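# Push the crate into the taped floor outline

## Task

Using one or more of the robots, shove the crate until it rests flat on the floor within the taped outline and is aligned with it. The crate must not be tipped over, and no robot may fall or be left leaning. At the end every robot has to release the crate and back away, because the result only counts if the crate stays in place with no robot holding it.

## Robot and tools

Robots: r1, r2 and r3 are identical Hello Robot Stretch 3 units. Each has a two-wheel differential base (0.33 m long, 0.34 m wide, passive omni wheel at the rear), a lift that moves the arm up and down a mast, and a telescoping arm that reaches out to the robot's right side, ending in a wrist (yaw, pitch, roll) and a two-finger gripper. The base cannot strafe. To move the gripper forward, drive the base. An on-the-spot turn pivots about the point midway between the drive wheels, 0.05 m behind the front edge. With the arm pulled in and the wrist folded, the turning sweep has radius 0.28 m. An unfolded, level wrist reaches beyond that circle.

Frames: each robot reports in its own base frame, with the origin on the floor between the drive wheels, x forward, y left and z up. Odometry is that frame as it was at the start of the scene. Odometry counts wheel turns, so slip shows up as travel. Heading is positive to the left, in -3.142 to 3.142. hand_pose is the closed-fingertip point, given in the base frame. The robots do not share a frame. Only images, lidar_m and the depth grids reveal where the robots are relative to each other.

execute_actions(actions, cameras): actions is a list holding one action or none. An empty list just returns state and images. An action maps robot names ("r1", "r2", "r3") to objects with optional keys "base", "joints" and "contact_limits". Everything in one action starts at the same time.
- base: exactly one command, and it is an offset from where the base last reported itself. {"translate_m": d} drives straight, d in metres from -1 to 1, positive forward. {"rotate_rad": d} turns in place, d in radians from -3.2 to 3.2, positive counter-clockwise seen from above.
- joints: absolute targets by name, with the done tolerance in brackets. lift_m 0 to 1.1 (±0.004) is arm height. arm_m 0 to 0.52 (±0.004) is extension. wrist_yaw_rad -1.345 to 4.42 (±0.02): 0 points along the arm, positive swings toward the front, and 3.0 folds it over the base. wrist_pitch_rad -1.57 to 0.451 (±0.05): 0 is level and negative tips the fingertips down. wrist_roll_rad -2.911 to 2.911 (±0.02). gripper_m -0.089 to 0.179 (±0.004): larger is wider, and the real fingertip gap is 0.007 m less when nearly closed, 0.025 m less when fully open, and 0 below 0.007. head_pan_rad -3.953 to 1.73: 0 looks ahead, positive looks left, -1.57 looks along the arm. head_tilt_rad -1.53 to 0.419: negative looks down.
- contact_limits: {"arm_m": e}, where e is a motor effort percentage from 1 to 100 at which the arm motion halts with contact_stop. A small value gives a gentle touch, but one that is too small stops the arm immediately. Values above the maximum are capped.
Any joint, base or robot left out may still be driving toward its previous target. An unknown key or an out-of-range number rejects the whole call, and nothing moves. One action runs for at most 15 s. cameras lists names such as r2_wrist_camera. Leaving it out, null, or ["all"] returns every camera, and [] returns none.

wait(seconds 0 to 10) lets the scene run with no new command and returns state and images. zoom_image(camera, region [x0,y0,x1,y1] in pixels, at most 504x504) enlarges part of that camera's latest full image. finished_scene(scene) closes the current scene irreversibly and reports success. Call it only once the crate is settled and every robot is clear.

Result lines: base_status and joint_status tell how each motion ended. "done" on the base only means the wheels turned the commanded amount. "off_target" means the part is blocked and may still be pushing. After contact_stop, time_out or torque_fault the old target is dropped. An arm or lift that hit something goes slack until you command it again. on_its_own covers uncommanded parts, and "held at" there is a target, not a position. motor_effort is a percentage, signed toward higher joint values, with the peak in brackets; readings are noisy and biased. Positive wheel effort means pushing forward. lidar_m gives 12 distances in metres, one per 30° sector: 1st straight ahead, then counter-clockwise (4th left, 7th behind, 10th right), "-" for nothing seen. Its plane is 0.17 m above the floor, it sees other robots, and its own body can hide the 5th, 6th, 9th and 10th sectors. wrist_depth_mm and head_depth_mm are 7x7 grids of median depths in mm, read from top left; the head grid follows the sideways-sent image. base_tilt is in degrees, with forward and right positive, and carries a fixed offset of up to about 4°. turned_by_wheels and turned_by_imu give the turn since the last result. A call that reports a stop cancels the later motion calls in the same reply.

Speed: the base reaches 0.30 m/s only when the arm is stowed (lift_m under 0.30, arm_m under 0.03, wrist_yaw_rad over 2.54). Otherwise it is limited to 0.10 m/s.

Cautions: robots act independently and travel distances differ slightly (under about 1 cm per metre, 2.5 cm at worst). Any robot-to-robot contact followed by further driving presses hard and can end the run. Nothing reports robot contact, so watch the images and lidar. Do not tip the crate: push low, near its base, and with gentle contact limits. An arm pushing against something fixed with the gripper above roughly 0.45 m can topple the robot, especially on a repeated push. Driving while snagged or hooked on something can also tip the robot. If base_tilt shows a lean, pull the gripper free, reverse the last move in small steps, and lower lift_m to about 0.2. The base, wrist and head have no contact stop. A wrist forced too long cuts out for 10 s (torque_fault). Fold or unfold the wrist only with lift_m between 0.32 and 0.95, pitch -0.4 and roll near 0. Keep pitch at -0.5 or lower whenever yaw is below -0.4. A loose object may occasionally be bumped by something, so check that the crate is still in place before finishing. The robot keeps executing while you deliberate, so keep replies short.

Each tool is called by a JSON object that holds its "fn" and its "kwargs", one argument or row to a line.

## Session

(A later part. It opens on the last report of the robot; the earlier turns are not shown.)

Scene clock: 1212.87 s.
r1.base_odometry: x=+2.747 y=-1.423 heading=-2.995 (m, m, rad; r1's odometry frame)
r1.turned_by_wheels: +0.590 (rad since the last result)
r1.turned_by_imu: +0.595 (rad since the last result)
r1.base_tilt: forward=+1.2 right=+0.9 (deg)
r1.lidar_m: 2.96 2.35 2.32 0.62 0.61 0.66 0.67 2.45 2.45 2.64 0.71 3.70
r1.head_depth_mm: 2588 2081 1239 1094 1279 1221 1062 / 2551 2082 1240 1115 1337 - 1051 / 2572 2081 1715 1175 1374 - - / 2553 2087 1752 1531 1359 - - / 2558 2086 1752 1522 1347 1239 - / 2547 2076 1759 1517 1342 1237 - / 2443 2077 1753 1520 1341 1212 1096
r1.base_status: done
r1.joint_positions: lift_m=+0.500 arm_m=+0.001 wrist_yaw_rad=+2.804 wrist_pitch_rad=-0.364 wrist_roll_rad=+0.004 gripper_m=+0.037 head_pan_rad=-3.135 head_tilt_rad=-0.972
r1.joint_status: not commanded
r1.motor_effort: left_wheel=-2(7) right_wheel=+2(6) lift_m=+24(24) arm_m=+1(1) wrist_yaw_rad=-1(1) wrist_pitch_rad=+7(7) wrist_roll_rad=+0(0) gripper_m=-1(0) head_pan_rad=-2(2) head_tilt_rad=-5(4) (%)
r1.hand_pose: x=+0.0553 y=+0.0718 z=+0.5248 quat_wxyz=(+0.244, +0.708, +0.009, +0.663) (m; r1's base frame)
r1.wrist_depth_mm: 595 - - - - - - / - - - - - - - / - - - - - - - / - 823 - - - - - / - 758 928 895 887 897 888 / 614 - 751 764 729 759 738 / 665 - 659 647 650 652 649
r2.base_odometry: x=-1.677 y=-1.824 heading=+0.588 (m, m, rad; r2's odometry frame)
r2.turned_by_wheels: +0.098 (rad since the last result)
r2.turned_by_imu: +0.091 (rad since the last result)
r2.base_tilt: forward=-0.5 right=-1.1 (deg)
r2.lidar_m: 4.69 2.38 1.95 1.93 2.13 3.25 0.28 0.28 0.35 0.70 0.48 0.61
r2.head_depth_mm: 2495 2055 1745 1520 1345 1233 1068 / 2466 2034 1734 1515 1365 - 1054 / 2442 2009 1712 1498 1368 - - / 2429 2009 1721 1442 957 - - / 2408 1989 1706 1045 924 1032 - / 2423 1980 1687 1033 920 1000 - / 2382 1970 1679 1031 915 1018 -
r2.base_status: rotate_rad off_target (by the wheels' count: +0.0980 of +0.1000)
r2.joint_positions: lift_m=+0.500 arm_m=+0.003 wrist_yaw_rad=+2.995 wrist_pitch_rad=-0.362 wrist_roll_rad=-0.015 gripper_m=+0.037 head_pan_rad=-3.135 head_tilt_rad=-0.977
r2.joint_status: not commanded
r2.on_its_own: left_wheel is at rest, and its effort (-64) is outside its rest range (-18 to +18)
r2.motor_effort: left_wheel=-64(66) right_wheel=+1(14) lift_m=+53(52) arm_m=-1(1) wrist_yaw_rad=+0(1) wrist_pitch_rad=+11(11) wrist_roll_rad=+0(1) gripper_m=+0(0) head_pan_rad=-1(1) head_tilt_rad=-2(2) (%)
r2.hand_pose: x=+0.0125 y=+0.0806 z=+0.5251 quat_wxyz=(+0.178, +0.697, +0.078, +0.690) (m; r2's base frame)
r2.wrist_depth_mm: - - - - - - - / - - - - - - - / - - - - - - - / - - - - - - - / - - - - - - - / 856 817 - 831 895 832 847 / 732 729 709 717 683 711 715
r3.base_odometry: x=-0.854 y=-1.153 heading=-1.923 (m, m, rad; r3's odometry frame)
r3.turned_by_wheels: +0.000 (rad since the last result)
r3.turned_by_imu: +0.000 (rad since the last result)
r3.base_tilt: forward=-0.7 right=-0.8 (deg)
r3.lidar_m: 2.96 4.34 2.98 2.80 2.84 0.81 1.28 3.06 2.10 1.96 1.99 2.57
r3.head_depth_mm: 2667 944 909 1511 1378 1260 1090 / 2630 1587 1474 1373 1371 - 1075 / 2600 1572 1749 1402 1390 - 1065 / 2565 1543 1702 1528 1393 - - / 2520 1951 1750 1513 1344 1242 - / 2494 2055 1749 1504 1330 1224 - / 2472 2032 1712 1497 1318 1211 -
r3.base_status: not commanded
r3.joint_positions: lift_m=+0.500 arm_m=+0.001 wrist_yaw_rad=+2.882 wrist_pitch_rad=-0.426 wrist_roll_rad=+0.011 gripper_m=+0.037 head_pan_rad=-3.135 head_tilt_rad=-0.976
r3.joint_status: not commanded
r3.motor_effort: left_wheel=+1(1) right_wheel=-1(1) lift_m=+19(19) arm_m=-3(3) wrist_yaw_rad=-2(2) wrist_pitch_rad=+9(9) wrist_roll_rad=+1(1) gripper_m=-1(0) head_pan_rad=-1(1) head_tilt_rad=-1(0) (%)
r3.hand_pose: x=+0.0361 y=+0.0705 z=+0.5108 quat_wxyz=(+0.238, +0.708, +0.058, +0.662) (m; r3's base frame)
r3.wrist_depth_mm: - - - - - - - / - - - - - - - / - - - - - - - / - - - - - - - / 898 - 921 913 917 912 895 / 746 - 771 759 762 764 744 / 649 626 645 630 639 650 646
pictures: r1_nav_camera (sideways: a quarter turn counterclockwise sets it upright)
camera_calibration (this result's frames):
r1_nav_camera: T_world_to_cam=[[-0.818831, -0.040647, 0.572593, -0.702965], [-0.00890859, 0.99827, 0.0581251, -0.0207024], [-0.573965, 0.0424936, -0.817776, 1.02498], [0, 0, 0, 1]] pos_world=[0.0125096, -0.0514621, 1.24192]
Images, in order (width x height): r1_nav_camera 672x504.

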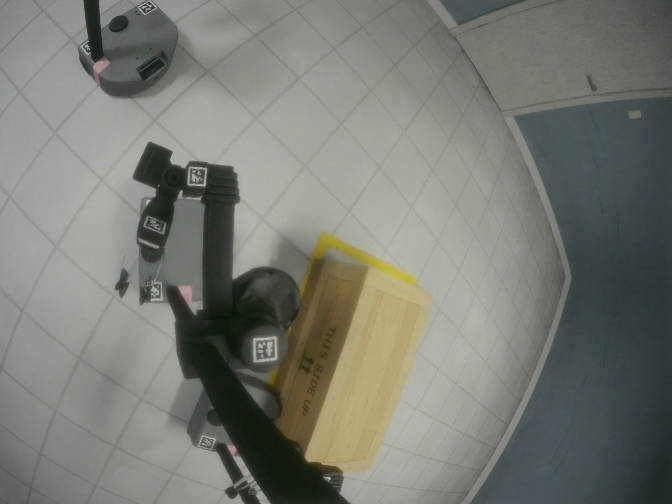

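{"fn": "execute_actions", "kwargs": {
  "actions": [
    {"r1":{"base":{"translate_m":-0.32}}}
  ],
  "cameras": []
}}

{"fn": "execute_actions", "kwargs": {
  "actions": [
    {"r1":{"base":{"rotate_rad":-0.365}}}
  ],
  "cameras": ["r1_head_camera","r2_head_camera","r3_head_camera"]
}}

Scene clock: 1223.83 s.
r1.base_odometry: x=+3.064 y=-1.376 heading=-2.996 (m, m, rad; r1's odometry frame)
r1.turned_by_wheels: +0.000 (rad since the last result)
r1.turned_by_imu: -0.002 (rad since the last result)
r1.base_tilt: forward=+1.2 right=+0.8 (deg)
r1.lidar_m: 3.20 2.54 2.51 0.60 0.40 0.36 0.36 2.27 2.24 2.44 0.90 3.94
r1.head_depth_mm: 2570 2092 1768 1069 946 974 1059 / 2575 2081 1764 1070 962 - 1052 / 2555 2092 1759 1492 977 - - / 2561 2091 1764 1532 1361 - - / 2574 2082 1755 1518 1347 1235 - / 2466 2088 1767 1527 1341 1237 - / 2314 2080 1768 1519 1342 1217 1099
r1.base_status: done
r1.joint_positions: lift_m=+0.500 arm_m=+0.001 wrist_yaw_rad=+2.804 wrist_pitch_rad=-0.364 wrist_roll_rad=+0.004 gripper_m=+0.037 head_pan_rad=-3.135 head_tilt_rad=-0.972
r1.joint_status: not commanded
r1.motor_effort: left_wheel=-1(10) right_wheel=+2(2) lift_m=+24(24) arm_m=+1(1) wrist_yaw_rad=-2(2) wrist_pitch_rad=+7(7) wrist_roll_rad=+0(0) gripper_m=-1(0) head_pan_rad=-2(3) head_tilt_rad=-5(4) (%)
r1.hand_pose: x=+0.0553 y=+0.0718 z=+0.5248 quat_wxyz=(+0.244, +0.708, +0.009, +0.663) (m; r1's base frame)
r1.wrist_depth_mm: - - 688 - - - - / - - - - - - - / - 702 - - - - - / - 741 855 - - - - / - 744 727 923 894 899 878 / 435 - 739 754 724 756 746 / 449 - 666 661 646 653 646
r2.base_odometry: x=-1.677 y=-1.824 heading=+0.588 (m, m, rad; r2's odometry frame)
r2.turned_by_wheels: +0.000 (rad since the last result)
r2.turned_by_imu: -0.002 (rad since the last result)
r2.base_tilt: forward=-0.7 right=-1.2 (deg)
r2.lidar_m: 4.70 2.39 1.95 1.93 2.13 3.25 0.28 0.28 0.34 0.50 0.60 1.35
r2.head_depth_mm: 2510 2045 1750 1508 1334 1239 1070 / 2463 2037 1740 1503 1357 - 1056 / 2455 2046 1730 1505 1370 - - / 2442 2021 1723 1441 963 - - / 2420 1988 1710 1042 925 1032 - / 2377 1985 1702 1035 921 993 - / 2382 1977 1682 1032 914 1017 -
r2.base_status: not commanded
r2.joint_positions: lift_m=+0.500 arm_m=+0.003 wrist_yaw_rad=+2.995 wrist_pitch_rad=-0.362 wrist_roll_rad=-0.015 gripper_m=+0.037 head_pan_rad=-3.135 head_tilt_rad=-0.977
r2.joint_status: not commanded
r2.on_its_own: left_wheel is at rest, and its effort (-64) is outside its rest range (-18 to +18)
r2.motor_effort: left_wheel=-64(64) right_wheel=+1(0) lift_m=+52(52) arm_m=-1(1) wrist_yaw_rad=+0(0) wrist_pitch_rad=+10(11) wrist_roll_rad=-1(0) gripper_m=-1(0) head_pan_rad=-1(1) head_tilt_rad=-2(3) (%)
r2.hand_pose: x=+0.0125 y=+0.0806 z=+0.5251 quat_wxyz=(+0.178, +0.697, +0.078, +0.690) (m; r2's base frame)
r2.wrist_depth_mm: - - - - - - - / - - - - - - - / - - - - - - - / - - - - - - - / - - - - - - - / 832 848 - 818 846 826 826 / 723 722 698 699 711 700 701
r3.base_odometry: x=-0.854 y=-1.153 heading=-1.923 (m, m, rad; r3's odometry frame)
r3.turned_by_wheels: +0.000 (rad since the last result)
r3.turned_by_imu: -0.001 (rad since the last result)
r3.base_tilt: forward=-0.6 right=-0.7 (deg)
r3.lidar_m: 2.96 4.33 2.97 2.79 2.84 1.47 0.96 3.05 2.09 1.96 2.00 2.57
r3.head_depth_mm: 2687 1716 1711 1572 1377 1276 1093 / 1049 1586 1800 1563 1391 - 1069 / 1087 1068 1532 1499 1397 - 1065 / 2554 1453 1553 1477 1395 - - / 2533 1959 1748 1518 1333 1238 - / 2489 2045 1732 1501 1333 1224 - / 2459 2029 1716 1491 1320 1214 -
r3.base_status: not commanded
r3.joint_positions: lift_m=+0.500 arm_m=+0.001 wrist_yaw_rad=+2.882 wrist_pitch_rad=-0.426 wrist_roll_rad=+0.011 gripper_m=+0.037 head_pan_rad=-3.135 head_tilt_rad=-0.976
r3.joint_status: not commanded
r3.motor_effort: left_wheel=+1(1) right_wheel=-1(1) lift_m=+20(19) arm_m=-3(3) wrist_yaw_rad=-1(1) wrist_pitch_rad=+9(9) wrist_roll_rad=+1(1) gripper_m=-1(0) head_pan_rad=-1(0) head_tilt_rad=-1(1) (%)
r3.hand_pose: x=+0.0361 y=+0.0705 z=+0.5108 quat_wxyz=(+0.238, +0.708, +0.058, +0.662) (m; r3's base frame)
r3.wrist_depth_mm: - - - - - - - / - - - - - - - / - - - - - - - / - - - - - - - / 872 - 921 917 887 915 889 / 741 - 752 751 773 768 773 / 648 637 639 640 654 664 656
pictures: none
No camera images: the call's "cameras" was empty. Leave "cameras" out to get every camera's image.

Scene clock: 1225.40 s.
r1.base_odometry: x=+3.064 y=-1.376 heading=+2.923 (m, m, rad; r1's odometry frame)
r1.turned_by_wheels: -0.365 (rad since the last result)
r1.turned_by_imu: -0.368 (rad since the last result)
r1.base_tilt: forward=+1.2 right=+0.9 (deg)
r1.lidar_m: 4.92 2.89 2.51 0.60 0.53 0.38 0.36 0.37 2.23 2.26 2.64 0.90
r1.head_depth_mm: 2556 2095 1775 1072 980 1207 1056 / 2545 2092 1752 1075 959 - 1055 / 2554 2072 1761 1073 978 - - / 2549 2080 1771 1070 975 - - / 2539 2060 1761 1527 1324 1240 - / 2565 2081 1756 1521 1341 1240 - / 2546 2086 1758 1516 1338 1216 1099
r1.base_status: done
r1.joint_positions: lift_m=+0.500 arm_m=+0.001 wrist_yaw_rad=+2.804 wrist_pitch_rad=-0.364 wrist_roll_rad=+0.004 gripper_m=+0.037 head_pan_rad=-3.135 head_tilt_rad=-0.972
r1.joint_status: not commanded
r1.motor_effort: left_wheel=+3(10) right_wheel=-3(7) lift_m=+24(24) arm_m=+1(1) wrist_yaw_rad=-1(1) wrist_pitch_rad=+7(7) wrist_roll_rad=+0(0) gripper_m=+0(0) head_pan_rad=-2(3) head_tilt_rad=-4(5) (%)
r1.hand_pose: x=+0.0553 y=+0.0718 z=+0.5248 quat_wxyz=(+0.244, +0.708, +0.009, +0.663) (m; r1's base frame)
r1.wrist_depth_mm: 417 - - - - - - / - - - - - - - / - - - - - - - / - 843 - - - - - / - 689 857 913 892 885 904 / 618 - 721 759 743 756 760 / 636 - 650 657 644 653 651
r2.base_odometry: x=-1.677 y=-1.824 heading=+0.588 (m, m, rad; r2's odometry frame)
r2.turned_by_wheels: +0.000 (rad since the last result)
r2.turned_by_imu: +0.000 (rad since the last result)
r2.base_tilt: forward=-0.6 right=-1.2 (deg)
r2.lidar_m: 4.68 2.38 1.94 1.93 2.13 3.25 0.28 0.28 0.34 0.47 0.60 1.36
r2.head_depth_mm: 2476 2069 1749 1517 1335 1231 1070 / 2479 2040 1740 1504 1357 - 1057 / 2466 2027 1727 1493 1384 - - / 2438 2016 1713 1441 960 - - / 2415 1981 1710 1043 923 1035 - / 2409 2010 1695 1037 919 996 - / 2375 1959 1685 1032 917 1014 -
r2.base_status: not commanded
r2.joint_positions: lift_m=+0.500 arm_m=+0.003 wrist_yaw_rad=+2.995 wrist_pitch_rad=-0.362 wrist_roll_rad=-0.015 gripper_m=+0.037 head_pan_rad=-3.135 head_tilt_rad=-0.977
r2.joint_status: not commanded
r2.on_its_own: left_wheel is at rest, and its effort (-64) is outside its rest range (-18 to +18)
r2.motor_effort: left_wheel=-64(64) right_wheel=+0(0) lift_m=+53(52) arm_m=-1(1) wrist_yaw_rad=+0(0) wrist_pitch_rad=+11(10) wrist_roll_rad=+0(0) gripper_m=+1(0) head_pan_rad=-1(1) head_tilt_rad=-2(3) (%)
r2.hand_pose: x=+0.0125 y=+0.0806 z=+0.5251 quat_wxyz=(+0.178, +0.697, +0.078, +0.690) (m; r2's base frame)
r2.wrist_depth_mm: - - - - - - - / - - - - - - - / - - - - - - - / - - - - - - - / - - - - - - - / 822 858 - 822 869 837 838 / 719 699 707 703 682 700 704
r3.base_odometry: x=-0.854 y=-1.153 heading=-1.923 (m, m, rad; r3's odometry frame)
r3.turned_by_wheels: +0.000 (rad since the last result)
r3.turned_by_imu: +0.000 (rad since the last result)
r3.base_tilt: forward=-0.7 right=-0.8 (deg)
r3.lidar_m: 2.95 4.34 2.98 2.80 2.85 1.11 0.96 3.06 2.08 1.96 1.99 2.56
r3.head_depth_mm: 2529 1714 1712 1574 1375 1270 1089 / 1056 1251 1726 1552 1393 - 1068 / 2591 1485 1549 1510 1404 - 1066 / 2561 1459 1622 1502 1396 - - / 2539 1959 1753 1515 1337 1243 - / 2502 2050 1727 1497 1326 1230 - / 2489 2026 1718 1490 1320 1212 -
r3.base_status: not commanded
r3.joint_positions: lift_m=+0.500 arm_m=+0.001 wrist_yaw_rad=+2.882 wrist_pitch_rad=-0.426 wrist_roll_rad=+0.011 gripper_m=+0.037 head_pan_rad=-3.135 head_tilt_rad=-0.976
r3.joint_status: not commanded
r3.motor_effort: left_wheel=+2(0) right_wheel=-1(1) lift_m=+19(20) arm_m=-3(3) wrist_yaw_rad=-1(1) wrist_pitch_rad=+9(9) wrist_roll_rad=+1(1) gripper_m=+0(0) head_pan_rad=-1(0) head_tilt_rad=-1(1) (%)
r3.hand_pose: x=+0.0361 y=+0.0705 z=+0.5108 quat_wxyz=(+0.238, +0.708, +0.058, +0.662) (m; r3's base frame)
r3.wrist_depth_mm: - - - - - - - / - - - - - - - / - - - - - - - / - - - - - - - / 891 - 926 940 906 925 923 / 749 - 772 736 773 751 758 / 650 642 632 653 641 656 661
pictures: r1_head_camera (sideways: a quarter turn clockwise sets it upright), r2_head_camera (sideways: a quarter turn clockwise sets it upright), r3_head_camera (sideways: a quarter turn clockwise sets it upright)
camera_calibration (this result's frames):
r1_head_camera: T_world_to_cam=[[0.834344, 0.0434404, -0.549529, 0.728383], [0.0520661, -0.998644, 0.00010839, 0.00209712], [-0.548779, -0.0287023, -0.835474, 1.05019], [0, 0, 0, 1]] pos_world=[-0.0315078, 0.000595932, 1.27768]
r2_head_camera: T_world_to_cam=[[0.847655, 0.013701, -0.530371, 0.7005], [-0.0139997, -0.998741, -0.0481751, 0.060214], [-0.530363, 0.0482609, -0.846396, 1.06022], [0, 0, 0, 1]] pos_world=[-0.0306399, -0.000626303, 1.27179]
r3_head_camera: T_world_to_cam=[[0.829362, 0.0468272, -0.556745, 0.732476], [0.014397, -0.997942, -0.0624891, 0.0772419], [-0.558526, 0.0438106, -0.828329, 1.04062], [0, 0, 0, 1]] pos_world=[-0.0273884, -0.00280703, 1.2746]
Images, in order (width x height): r1_head_camera 896x504, r2_head_camera 896x504, r3_head_camera 896x504.

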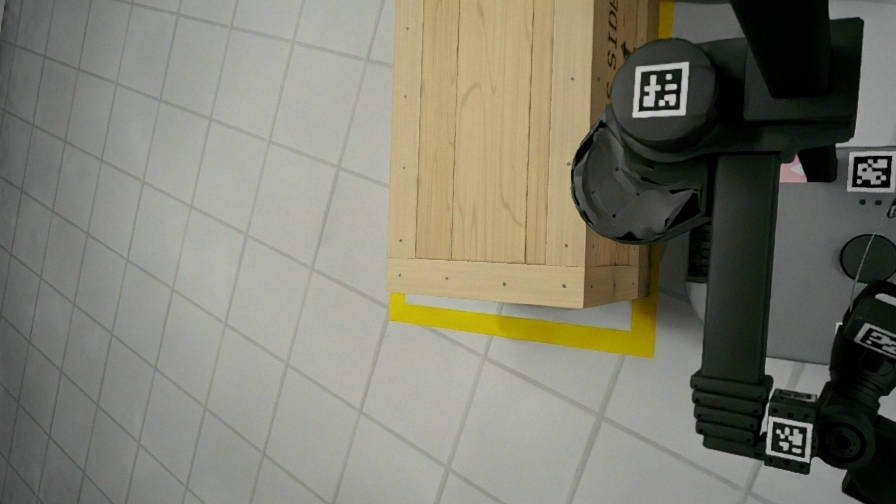

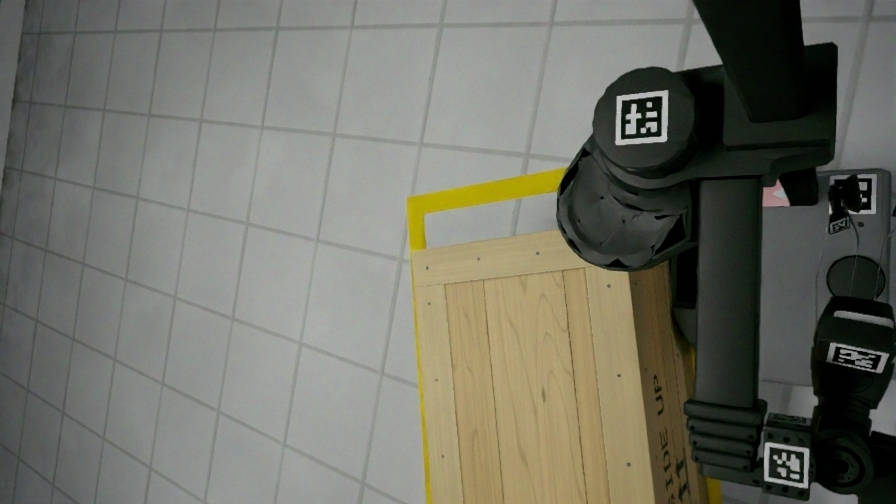

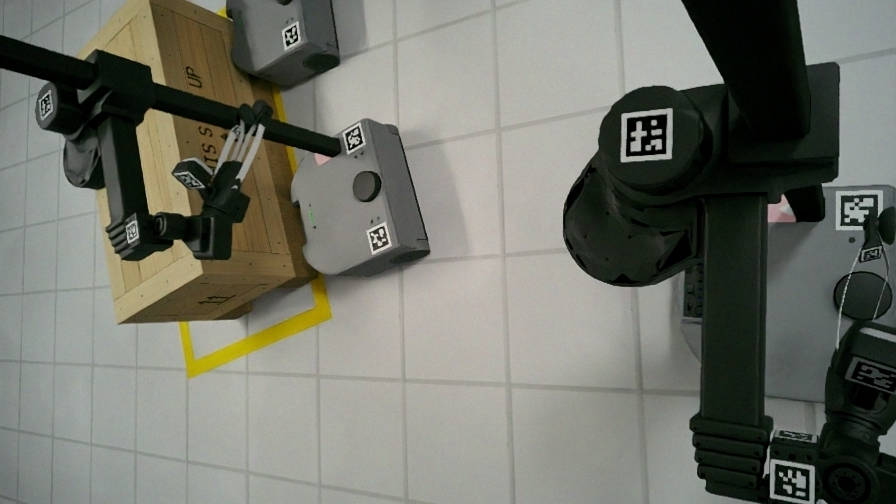

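{"fn": "execute_actions", "kwargs": {
  "actions": [
    {"r1":{"base":{"translate_m":-0.085}},"r2":{"base":{"translate_m":0.0}}}
  ],
  "cameras": []
}}

{"fn": "execute_actions", "kwargs": {
  "actions": [
    {"r1":{"base":{"translate_m":-0.12}},"r2":{"base":{"translate_m":-0.12}}}
  ],
  "cameras": ["r1_head_camera","r2_head_camera","r3_head_camera"]
}}

Scene clock: 1250.60 s.
r1.base_odometry: x=+3.146 y=-1.394 heading=+2.922 (m, m, rad; r1's odometry frame)
r1.turned_by_wheels: +0.000 (rad since the last result)
r1.turned_by_imu: +0.000 (rad since the last result)
r1.base_tilt: forward=+1.3 right=+0.9 (deg)
r1.lidar_m: 4.97 2.91 2.54 0.59 0.41 0.29 0.28 0.29 2.21 2.24 2.61 0.97
r1.head_depth_mm: 2562 2101 1763 1070 947 1082 1059 / 2576 2086 1764 1073 962 - 1054 / 2564 2079 1769 1070 979 - - / 2540 2086 1761 1069 952 - - / 2557 2082 1771 1521 1328 1220 - / 2543 2087 1756 1526 1341 1240 - / 2542 2072 1751 1524 1346 1218 1103
r1.base_status: translate_m off_target (by the wheels' count: -0.0845 of -0.0850)
r1.joint_positions: lift_m=+0.500 arm_m=+0.001 wrist_yaw_rad=+2.804 wrist_pitch_rad=-0.364 wrist_roll_rad=+0.004 gripper_m=+0.037 head_pan_rad=-3.135 head_tilt_rad=-0.972
r1.joint_status: not commanded
r1.on_its_own: left_wheel is at rest, and its effort (-83) is outside its rest range (-18 to +18); right_wheel is at rest, and its effort (-53) is outside its rest range (-18 to +18)
r1.motor_effort: left_wheel=-83(100) right_wheel=-53(66) lift_m=+23(24) arm_m=+1(1) wrist_yaw_rad=-2(2) wrist_pitch_rad=+7(7) wrist_roll_rad=+0(0) gripper_m=+0(0) head_pan_rad=-2(3) head_tilt_rad=-4(5) (%)
r1.hand_pose: x=+0.0553 y=+0.0718 z=+0.5248 quat_wxyz=(+0.244, +0.708, +0.009, +0.663) (m; r1's base frame)
r1.wrist_depth_mm: - 520 - - - - - / - - - - - - - / - - - - - - - / - 867 - - - - - / - 692 703 918 914 894 890 / 492 - 669 759 727 738 738 / 500 - 656 661 650 655 649
r2.base_odometry: x=-1.677 y=-1.824 heading=+0.587 (m, m, rad; r2's odometry frame)
r2.turned_by_wheels: -0.001 (rad since the last result)
r2.turned_by_imu: -0.002 (rad since the last result)
r2.base_tilt: forward=-0.7 right=-1.2 (deg)
r2.lidar_m: 4.72 2.38 1.95 1.93 2.12 3.23 0.28 0.28 0.35 0.47 1.48 1.35
r2.head_depth_mm: 2464 2062 1746 1513 1347 1229 1072 / 2468 2036 1726 1512 1351 - 1061 / 2480 2026 1727 1488 1372 - - / 2414 2023 1710 1432 961 - - / 2438 1983 1711 1045 925 1034 - / 2408 2006 1700 1036 919 996 - / 2386 1971 1680 1031 916 1015 -
r2.base_status: translate_m off_target (by the wheels' count: +0.0001 of +0.0000)
r2.joint_positions: lift_m=+0.500 arm_m=+0.003 wrist_yaw_rad=+2.995 wrist_pitch_rad=-0.362 wrist_roll_rad=-0.015 gripper_m=+0.037 head_pan_rad=-3.135 head_tilt_rad=-0.977
r2.joint_status: not commanded
r2.on_its_own: left_wheel is at rest, and its effort (-28) is outside its rest range (-18 to +18)
r2.motor_effort: left_wheel=-28(60) right_wheel=-2(3) lift_m=+52(52) arm_m=-1(1) wrist_yaw_rad=+0(1) wrist_pitch_rad=+10(11) wrist_roll_rad=+0(0) gripper_m=+0(1) head_pan_rad=-1(1) head_tilt_rad=-2(2) (%)
r2.hand_pose: x=+0.0125 y=+0.0806 z=+0.5251 quat_wxyz=(+0.178, +0.697, +0.078, +0.690) (m; r2's base frame)
r2.wrist_depth_mm: - - - - - - - / - - - - - - - / - - - - - - - / - - - - - - - / - - - - - - - / 862 847 - 818 878 825 813 / 722 721 707 715 685 714 710
r3.base_odometry: x=-0.854 y=-1.153 heading=-1.923 (m, m, rad; r3's odometry frame)
r3.turned_by_wheels: +0.000 (rad since the last result)
r3.turned_by_imu: -0.001 (rad since the last result)
r3.base_tilt: forward=-0.5 right=-0.8 (deg)
r3.lidar_m: 2.96 4.34 2.98 2.80 2.85 1.47 1.03 3.07 2.09 1.96 1.99 2.57
r3.head_depth_mm: 2684 1711 1693 1568 1372 1263 1091 / 1084 1597 1793 1556 1388 - 1066 / 1168 1526 1554 1545 1398 - 1069 / 2555 1491 1572 1533 1391 - - / 2545 1947 1747 1519 1339 1238 - / 2488 2034 1736 1503 1328 1225 - / 2478 2024 1711 1491 1320 1217 -
r3.base_status: not commanded
r3.joint_positions: lift_m=+0.500 arm_m=+0.001 wrist_yaw_rad=+2.882 wrist_pitch_rad=-0.426 wrist_roll_rad=+0.011 gripper_m=+0.037 head_pan_rad=-3.135 head_tilt_rad=-0.976
r3.joint_status: not commanded
r3.motor_effort: left_wheel=+1(1) right_wheel=-1(1) lift_m=+19(20) arm_m=-3(2) wrist_yaw_rad=+0(1) wrist_pitch_rad=+9(9) wrist_roll_rad=+1(1) gripper_m=+0(1) head_pan_rad=-1(1) head_tilt_rad=-1(1) (%)
r3.hand_pose: x=+0.0361 y=+0.0705 z=+0.5108 quat_wxyz=(+0.238, +0.708, +0.058, +0.662) (m; r3's base frame)
r3.wrist_depth_mm: - - - - - - - / - - - - - - - / - - - - - - - / - - - - - - - / 892 - 923 903 927 887 875 / 745 - 763 755 780 765 770 / 638 643 640 664 631 659 657
pictures: none
No camera images: the call's "cameras" was empty. Leave "cameras" out to get every camera's image.

Scene clock: 1253.77 s.
r1.base_odometry: x=+3.263 y=-1.421 heading=+2.922 (m, m, rad; r1's odometry frame)
r1.turned_by_wheels: -0.001 (rad since the last result)
r1.turned_by_imu: -0.005 (rad since the last result)
r1.base_tilt: forward=+1.2 right=+0.8 (deg)
r1.lidar_m: 5.05 2.91 2.54 0.60 0.46 0.30 0.28 0.28 2.21 2.24 2.60 1.01
r1.head_depth_mm: 2569 2092 1765 1074 947 1187 1060 / 2565 2101 1769 1073 962 - 1050 / 2562 2096 1758 1072 978 - - / 2544 2079 1761 1066 952 - - / 2551 2068 1752 1501 1295 1222 - / 2562 2072 1760 1530 1338 1239 - / 2560 2079 1757 1522 1345 1222 1100
r1.base_status: translate_m off_target (by the wheels' count: -0.1195 of -0.1200)
r1.joint_positions: lift_m=+0.500 arm_m=+0.001 wrist_yaw_rad=+2.803 wrist_pitch_rad=-0.364 wrist_roll_rad=+0.004 gripper_m=+0.037 head_pan_rad=-3.135 head_tilt_rad=-0.972
r1.joint_status: not commanded
r1.on_its_own: left_wheel is at rest, and its effort (-87) is outside its rest range (-18 to +18); right_wheel is at rest, and its effort (-56) is outside its rest range (-18 to +18)
r1.motor_effort: left_wheel=-87(100) right_wheel=-56(73) lift_m=+23(24) arm_m=+1(1) wrist_yaw_rad=-1(3) wrist_pitch_rad=+7(7) wrist_roll_rad=+0(0) gripper_m=+0(1) head_pan_rad=-2(2) head_tilt_rad=-4(5) (%)
r1.hand_pose: x=+0.0553 y=+0.0718 z=+0.5248 quat_wxyz=(+0.244, +0.708, +0.009, +0.663) (m; r1's base frame)
r1.wrist_depth_mm: 425 - - - - - - / - - - - - - - / - - - - - - - / - 838 - - - - - / - 689 802 904 904 894 889 / 582 636 694 769 742 755 745 / 574 - 676 668 656 657 640
r2.base_odometry: x=-1.777 y=-1.890 heading=+0.587 (m, m, rad; r2's odometry frame)
r2.turned_by_wheels: -0.001 (rad since the last result)
r2.turned_by_imu: +0.026 (rad since the last result)
r2.base_tilt: forward=-0.8 right=-1.2 (deg)
r2.lidar_m: 4.46 2.36 1.95 1.94 2.17 3.14 0.27 0.28 0.33 0.47 0.61 1.43
r2.head_depth_mm: 2533 2063 1753 1504 1342 1236 1070 / 2507 2051 1746 1501 1359 - 1052 / 2446 2017 1729 1509 1377 - - / 2408 2005 1716 1462 959 - - / 2402 1996 1701 1046 927 1010 - / 2399 1993 1688 1039 922 956 - / 2350 1954 1671 1031 915 935 -
r2.base_status: translate_m off_target (by the wheels' count: -0.1196 of -0.1200)
r2.joint_positions: lift_m=+0.500 arm_m=+0.003 wrist_yaw_rad=+2.995 wrist_pitch_rad=-0.362 wrist_roll_rad=-0.015 gripper_m=+0.037 head_pan_rad=-3.135 head_tilt_rad=-0.977
r2.joint_status: not commanded
r2.on_its_own: left_wheel is at rest, and its effort (-48) is outside its rest range (-18 to +18); right_wheel is at rest, and its effort (-42) is outside its rest range (-18 to +18)
r2.motor_effort: left_wheel=-48(81) right_wheel=-42(57) lift_m=+52(52) arm_m=-1(1) wrist_yaw_rad=+0(1) wrist_pitch_rad=+11(10) wrist_roll_rad=+0(1) gripper_m=+0(1) head_pan_rad=-2(1) head_tilt_rad=-2(2) (%)
r2.hand_pose: x=+0.0126 y=+0.0806 z=+0.5251 quat_wxyz=(+0.178, +0.697, +0.078, +0.690) (m; r2's base frame)
r2.wrist_depth_mm: - - - - - - - / - - - - - - - / - - - - - - - / - - - - - - - / - - - - - - - / 834 842 - 845 879 807 832 / 721 731 687 725 700 716 704
r3.base_odometry: x=-0.854 y=-1.153 heading=-1.923 (m, m, rad; r3's odometry frame)
r3.turned_by_wheels: +0.000 (rad since the last result)
r3.turned_by_imu: +0.000 (rad since the last result)
r3.base_tilt: forward=-0.7 right=-0.8 (deg)
r3.lidar_m: 2.96 4.35 2.98 2.80 2.84 1.54 1.07 3.04 2.08 1.96 1.99 2.58
r3.head_depth_mm: 2687 1796 1735 1562 1377 1263 1093 / 1117 1694 1804 1564 1388 - 1072 / 1172 1565 1590 1542 1406 - 1064 / 2583 1534 1563 1526 1405 - - / 2529 1832 1752 1515 1343 1242 - / 2479 2036 1744 1499 1324 1228 - / 2464 2030 1712 1490 1315 1212 -
r3.base_status: not commanded
r3.joint_positions: lift_m=+0.500 arm_m=+0.001 wrist_yaw_rad=+2.882 wrist_pitch_rad=-0.426 wrist_roll_rad=+0.011 gripper_m=+0.037 head_pan_rad=-3.135 head_tilt_rad=-0.976
r3.joint_status: not commanded
r3.motor_effort: left_wheel=+1(2) right_wheel=+0(1) lift_m=+19(19) arm_m=-3(3) wrist_yaw_rad=+0(1) wrist_pitch_rad=+9(9) wrist_roll_rad=+1(1) gripper_m=+0(0) head_pan_rad=-1(0) head_tilt_rad=-1(1) (%)
r3.hand_pose: x=+0.0361 y=+0.0705 z=+0.5108 quat_wxyz=(+0.238, +0.708, +0.058, +0.662) (m; r3's base frame)
r3.wrist_depth_mm: - - - - - - - / - - - - - - - / - - - - - - - / - - - - - - - / 912 - 911 928 890 901 919 / 730 - 746 746 781 772 761 / 633 636 639 654 644 651 654
pictures: r1_head_camera (sideways: a quarter turn clockwise sets it upright), r2_head_camera (sideways: a quarter turn clockwise sets it upright), r3_head_camera (sideways: a quarter turn clockwise sets it upright)
camera_calibration (this result's frames):
r1_head_camera: T_world_to_cam=[[0.834368, 0.0434394, -0.549493, 0.728336], [0.0520647, -0.998644, 0.000110351, 0.00209458], [-0.548743, -0.0287013, -0.835498, 1.05022], [0, 0, 0, 1]] pos_world=[-0.0315067, 0.000595993, 1.27768]
r2_head_camera: T_world_to_cam=[[0.847655, 0.013679, -0.530371, 0.700499], [-0.0140257, -0.99874, -0.0481751, 0.0602142], [-0.530362, 0.0482747, -0.846396, 1.06022], [0, 0, 0, 1]] pos_world=[-0.0306399, -0.000625348, 1.27179]
r3_head_camera: T_world_to_cam=[[0.829362, 0.0468272, -0.556745, 0.732476], [0.014397, -0.997942, -0.0624891, 0.0772419], [-0.558526, 0.0438106, -0.828329, 1.04062], [0, 0, 0, 1]] pos_world=[-0.0273884, -0.00280703, 1.2746]
Images, in order (width x height): r1_head_camera 896x504, r2_head_camera 896x504, r3_head_camera 896x504.

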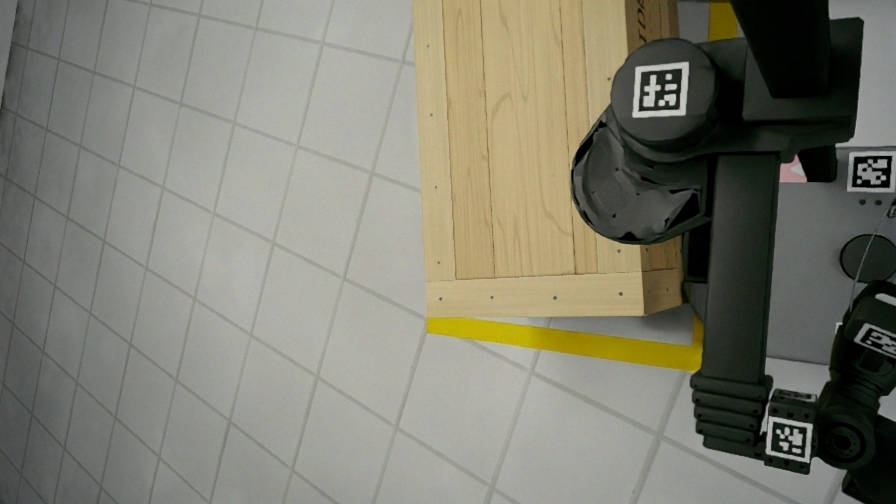

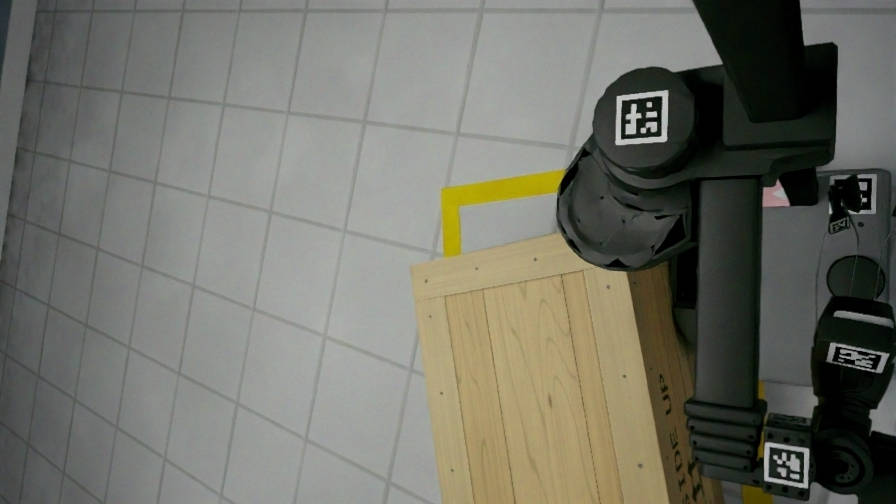

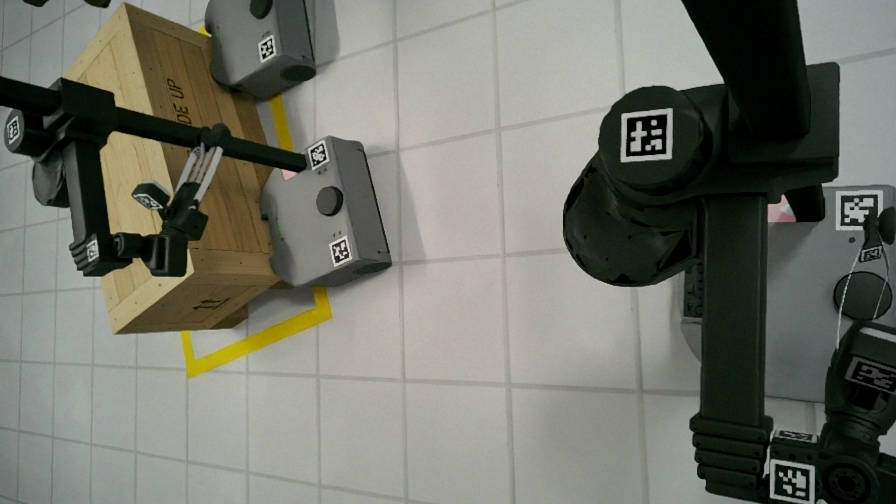

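{"fn": "execute_actions", "kwargs": {
  "actions": [
    {"r2":{"base":{"translate_m":0.55}},"r1":{"base":{"translate_m":0.0}}}
  ],
  "cameras": []
}}

{"fn": "execute_actions", "kwargs": {
  "actions": [
    {"r2":{"base":{"rotate_rad":0.37}}}
  ],
  "cameras": ["r2_head_camera","r2_nav_camera"]
}}

Scene clock: 1335.63 s.
r1.base_odometry: x=+3.263 y=-1.420 heading=+2.922 (m, m, rad; r1's odometry frame)
r1.turned_by_wheels: +0.000 (rad since the last result)
r1.turned_by_imu: -0.002 (rad since the last result)
r1.base_tilt: forward=+1.3 right=+0.8 (deg)
r1.lidar_m: 5.04 2.91 0.71 2.53 0.46 0.30 0.28 0.28 2.21 2.24 2.60 1.01
r1.head_depth_mm: 2549 2084 1767 1075 945 1187 1063 / 2576 2097 1768 1070 963 - 1050 / 2582 2097 1770 1073 979 - - / 2561 2073 1759 1070 952 - - / 2548 2064 1755 1499 1293 1217 - / 2546 2061 1765 1519 1343 1238 - / 2535 2081 1751 1519 1344 1219 1099
r1.base_status: translate_m off_target (by the wheels' count: +0.0002 of +0.0000)
r1.joint_positions: lift_m=+0.500 arm_m=+0.001 wrist_yaw_rad=+2.803 wrist_pitch_rad=-0.364 wrist_roll_rad=+0.004 gripper_m=+0.037 head_pan_rad=-3.135 head_tilt_rad=-0.972
r1.joint_status: not commanded
r1.on_its_own: left_wheel is at rest, and its effort (-38) is outside its rest range (-18 to +18); right_wheel is at rest, and its effort (-24) is outside its rest range (-18 to +18)
r1.motor_effort: left_wheel=-38(82) right_wheel=-24(53) lift_m=+23(23) arm_m=+1(1) wrist_yaw_rad=+0(2) wrist_pitch_rad=+7(7) wrist_roll_rad=+0(0) gripper_m=+0(0) head_pan_rad=-2(3) head_tilt_rad=-5(4) (%)
r1.hand_pose: x=+0.0553 y=+0.0718 z=+0.5248 quat_wxyz=(+0.244, +0.708, +0.009, +0.663) (m; r1's base frame)
r1.wrist_depth_mm: - - - - - - - / - - - - - - - / - - - - - - - / - - - 902 874 - - / - 921 918 814 816 892 885 / 580 790 751 765 725 756 734 / 581 - 653 652 655 651 644
r2.base_odometry: x=-1.319 y=-1.586 heading=+0.587 (m, m, rad; r2's odometry frame)
r2.turned_by_wheels: +0.000 (rad since the last result)
r2.turned_by_imu: -0.001 (rad since the last result)
r2.base_tilt: forward=-0.7 right=-1.0 (deg)
r2.lidar_m: 4.21 2.23 1.84 1.84 2.05 3.29 0.81 0.67 0.68 2.91 1.07 3.86
r2.head_depth_mm: 2505 2049 1744 1512 1337 1234 1073 / 2471 2059 1732 1509 1355 - 1053 / 2474 2025 1716 1502 1377 - - / 2452 2012 1259 1433 1339 - - / 2395 1990 1223 1415 1317 1217 - / 2385 1981 1192 1396 1312 1211 - / 2376 1963 1185 1336 1281 1192 -
r2.base_status: done
r2.joint_positions: lift_m=+0.500 arm_m=+0.003 wrist_yaw_rad=+2.995 wrist_pitch_rad=-0.362 wrist_roll_rad=-0.015 gripper_m=+0.037 head_pan_rad=-3.135 head_tilt_rad=-0.977
r2.joint_status: not commanded
r2.motor_effort: left_wheel=+0(44) right_wheel=+0(41) lift_m=+52(53) arm_m=-1(1) wrist_yaw_rad=+0(0) wrist_pitch_rad=+11(10) wrist_roll_rad=-1(1) gripper_m=+0(0) head_pan_rad=-1(2) head_tilt_rad=-2(2) (%)
r2.hand_pose: x=+0.0126 y=+0.0806 z=+0.5251 quat_wxyz=(+0.178, +0.697, +0.078, +0.690) (m; r2's base frame)
r2.wrist_depth_mm: - - - - - - - / - - - - - - - / - - - - - - - / - - - - - - - / - - - - - - - / 824 866 - 850 838 841 821 / 724 719 711 730 699 705 701
r3.base_odometry: x=-0.854 y=-1.153 heading=-1.923 (m, m, rad; r3's odometry frame)
r3.turned_by_wheels: +0.000 (rad since the last result)
r3.turned_by_imu: -0.001 (rad since the last result)
r3.base_tilt: forward=-0.7 right=-0.8 (deg)
r3.lidar_m: 2.95 4.33 2.98 2.80 1.20 1.21 1.07 3.07 2.10 1.96 1.99 2.57
r3.head_depth_mm: 2686 1951 1819 1566 1377 1272 1090 / 1114 1693 1801 1558 1395 - 1070 / 1177 1564 1587 1540 1401 - 1063 / 2572 1540 1574 1520 1392 - - / 2552 1836 1746 1521 1339 1239 - / 2523 2059 1732 1508 1328 1223 - / 2470 2010 1721 1494 1323 1216 -
r3.base_status: not commanded
r3.joint_positions: lift_m=+0.500 arm_m=+0.001 wrist_yaw_rad=+2.882 wrist_pitch_rad=-0.426 wrist_roll_rad=+0.011 gripper_m=+0.037 head_pan_rad=-3.135 head_tilt_rad=-0.976
r3.joint_status: not commanded
r3.motor_effort: left_wheel=+1(1) right_wheel=-1(1) lift_m=+19(20) arm_m=-3(2) wrist_yaw_rad=+0(0) wrist_pitch_rad=+9(9) wrist_roll_rad=+1(1) gripper_m=+0(1) head_pan_rad=-1(0) head_tilt_rad=-1(1) (%)
r3.hand_pose: x=+0.0361 y=+0.0705 z=+0.5108 quat_wxyz=(+0.238, +0.708, +0.058, +0.662) (m; r3's base frame)
r3.wrist_depth_mm: - - - - - - - / - - - - - - - / - - - - - - - / - - - - - - - / 897 - 900 908 906 908 884 / 754 - 764 775 767 743 779 / 641 631 635 648 638 652 659
pictures: none
No camera images: the call's "cameras" was empty. Leave "cameras" out to get every camera's image.

Scene clock: 1337.20 s.
r1.base_odometry: x=+3.263 y=-1.420 heading=+2.922 (m, m, rad; r1's odometry frame)
r1.turned_by_wheels: +0.000 (rad since the last result)
r1.turned_by_imu: +0.000 (rad since the last result)
r1.base_tilt: forward=+1.2 right=+0.9 (deg)
r1.lidar_m: 5.00 2.91 0.71 2.53 0.46 0.30 0.28 0.28 2.21 2.23 2.60 1.01
r1.head_depth_mm: 2560 2084 1775 1073 944 1187 1063 / 2584 2082 1761 1072 959 - 1049 / 2564 2077 1757 1070 978 - - / 2546 2080 1764 1071 952 - - / 2550 2078 1759 1497 1301 1221 - / 2546 2075 1755 1520 1342 1242 - / 2533 2081 1754 1517 1342 1217 1099
r1.base_status: not commanded
r1.joint_positions: lift_m=+0.500 arm_m=+0.001 wrist_yaw_rad=+2.803 wrist_pitch_rad=-0.364 wrist_roll_rad=+0.004 gripper_m=+0.037 head_pan_rad=-3.135 head_tilt_rad=-0.972
r1.joint_status: not commanded
r1.on_its_own: left_wheel is at rest, and its effort (-38) is outside its rest range (-18 to +18); right_wheel is at rest, and its effort (-25) is outside its rest range (-18 to +18)
r1.motor_effort: left_wheel=-38(37) right_wheel=-25(24) lift_m=+23(23) arm_m=+1(1) wrist_yaw_rad=-2(0) wrist_pitch_rad=+6(7) wrist_roll_rad=+0(0) gripper_m=-1(1) head_pan_rad=-2(2) head_tilt_rad=-5(5) (%)
r1.hand_pose: x=+0.0553 y=+0.0718 z=+0.5248 quat_wxyz=(+0.244, +0.708, +0.009, +0.663) (m; r1's base frame)
r1.wrist_depth_mm: - - - - - - - / - - - - - - - / - - - - - - - / - - - 894 839 - - / - 926 929 805 831 896 880 / 579 806 764 750 748 748 758 / 571 - 660 661 657 654 638
r2.base_odometry: x=-1.319 y=-1.586 heading=+0.957 (m, m, rad; r2's odometry frame)
r2.turned_by_wheels: +0.370 (rad since the last result)
r2.turned_by_imu: +0.368 (rad since the last result)
r2.base_tilt: forward=-0.7 right=-1.1 (deg)
r2.lidar_m: 2.52 1.89 1.84 1.93 2.72 0.82 0.81 0.67 2.90 1.07 3.86 3.87
r2.head_depth_mm: 2506 2043 1715 1518 1338 1235 1076 / 2468 2034 1217 1424 1348 - 1053 / 2458 2007 1215 1413 1372 - - / 2437 2009 1227 1413 1344 - - / 2405 2005 1243 1436 1318 1213 - / 2396 2003 1233 1277 1286 1212 - / 2381 767 863 1263 1283 1192 -
r2.base_status: done
r2.joint_positions: lift_m=+0.500 arm_m=+0.003 wrist_yaw_rad=+2.995 wrist_pitch_rad=-0.362 wrist_roll_rad=-0.015 gripper_m=+0.037 head_pan_rad=-3.135 head_tilt_rad=-0.977
r2.joint_status: not commanded
r2.motor_effort: left_wheel=-1(5) right_wheel=+2(5) lift_m=+52(52) arm_m=-1(1) wrist_yaw_rad=+0(1) wrist_pitch_rad=+10(10) wrist_roll_rad=-1(0) gripper_m=+0(0) head_pan_rad=-1(1) head_tilt_rad=-2(2) (%)
r2.hand_pose: x=+0.0126 y=+0.0806 z=+0.5251 quat_wxyz=(+0.178, +0.697, +0.078, +0.690) (m; r2's base frame)
r2.wrist_depth_mm: - - - - - - - / - - - - - - - / - - - - - - - / - - - - - - - / - - - - - - - / 844 858 - 839 888 820 818 / 723 714 682 711 705 717 699
r3.base_odometry: x=-0.854 y=-1.153 heading=-1.923 (m, m, rad; r3's odometry frame)
r3.turned_by_wheels: +0.000 (rad since the last result)
r3.turned_by_imu: +0.000 (rad since the last result)
r3.base_tilt: forward=-0.7 right=-0.8 (deg)
r3.lidar_m: 2.96 4.33 2.99 2.80 1.20 1.21 1.07 3.04 2.09 1.96 2.00 2.57
r3.head_depth_mm: 2674 1944 1819 1538 1379 1264 1092 / 1118 1690 1798 1544 1389 - 1072 / 1174 1565 1584 1536 1399 - 1064 / 2561 1536 1570 1532 1390 - - / 2542 1838 1748 1505 1335 1236 - / 2496 2049 1739 1500 1331 1229 - / 2462 2013 1726 1496 1314 1216 -
r3.base_status: not commanded
r3.joint_positions: lift_m=+0.500 arm_m=+0.001 wrist_yaw_rad=+2.882 wrist_pitch_rad=-0.426 wrist_roll_rad=+0.011 gripper_m=+0.037 head_pan_rad=-3.135 head_tilt_rad=-0.976
r3.joint_status: not commanded
r3.motor_effort: left_wheel=+1(1) right_wheel=-1(1) lift_m=+20(19) arm_m=-3(2) wrist_yaw_rad=-1(1) wrist_pitch_rad=+9(9) wrist_roll_rad=+1(1) gripper_m=+0(0) head_pan_rad=-1(0) head_tilt_rad=-1(1) (%)
r3.hand_pose: x=+0.0361 y=+0.0705 z=+0.5108 quat_wxyz=(+0.238, +0.708, +0.058, +0.662) (m; r3's base frame)
r3.wrist_depth_mm: - - - - - - - / - - - - - - - / - - - - - - - / - - - - - - - / 881 - 869 939 899 888 885 / 750 - 762 773 775 759 778 / 638 622 640 654 637 658 660
pictures: r2_head_camera (sideways: a quarter turn clockwise sets it upright), r2_nav_camera (sideways: a quarter turn counterclockwise sets it upright)
camera_calibration (this result's frames):
r2_head_camera: T_world_to_cam=[[0.847656, 0.0136798, -0.53037, 0.700499], [-0.0140247, -0.99874, -0.0481751, 0.0602142], [-0.530361, 0.0482742, -0.846396, 1.06022], [0, 0, 0, 1]] pos_world=[-0.0306399, -0.000625383, 1.27179]
r2_nav_camera: T_world_to_cam=[[-0.828044, -0.0495101, 0.558472, -0.680684], [-0.0533323, 0.998532, 0.00944706, 0.0464917], [-0.55812, -0.021962, -0.829469, 1.03977], [0, 0, 0, 1]] pos_world=[0.0191612, -0.0572887, 1.24216]
Images, in order (width x height): r2_head_camera 896x504, r2_nav_camera 672x504.

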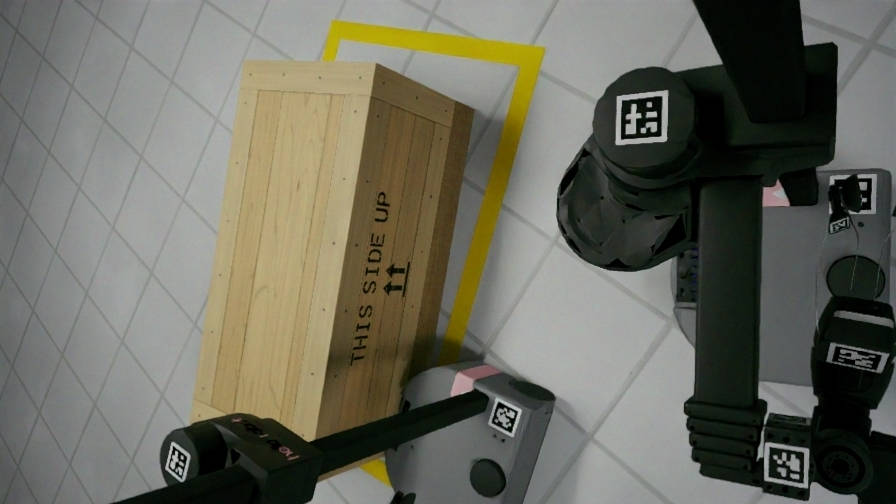

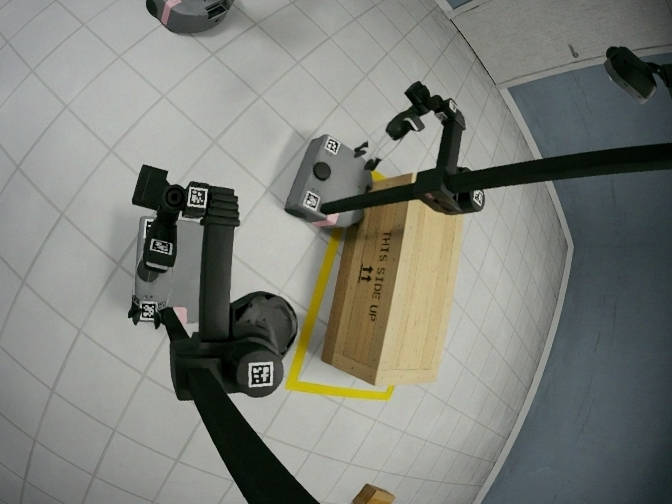

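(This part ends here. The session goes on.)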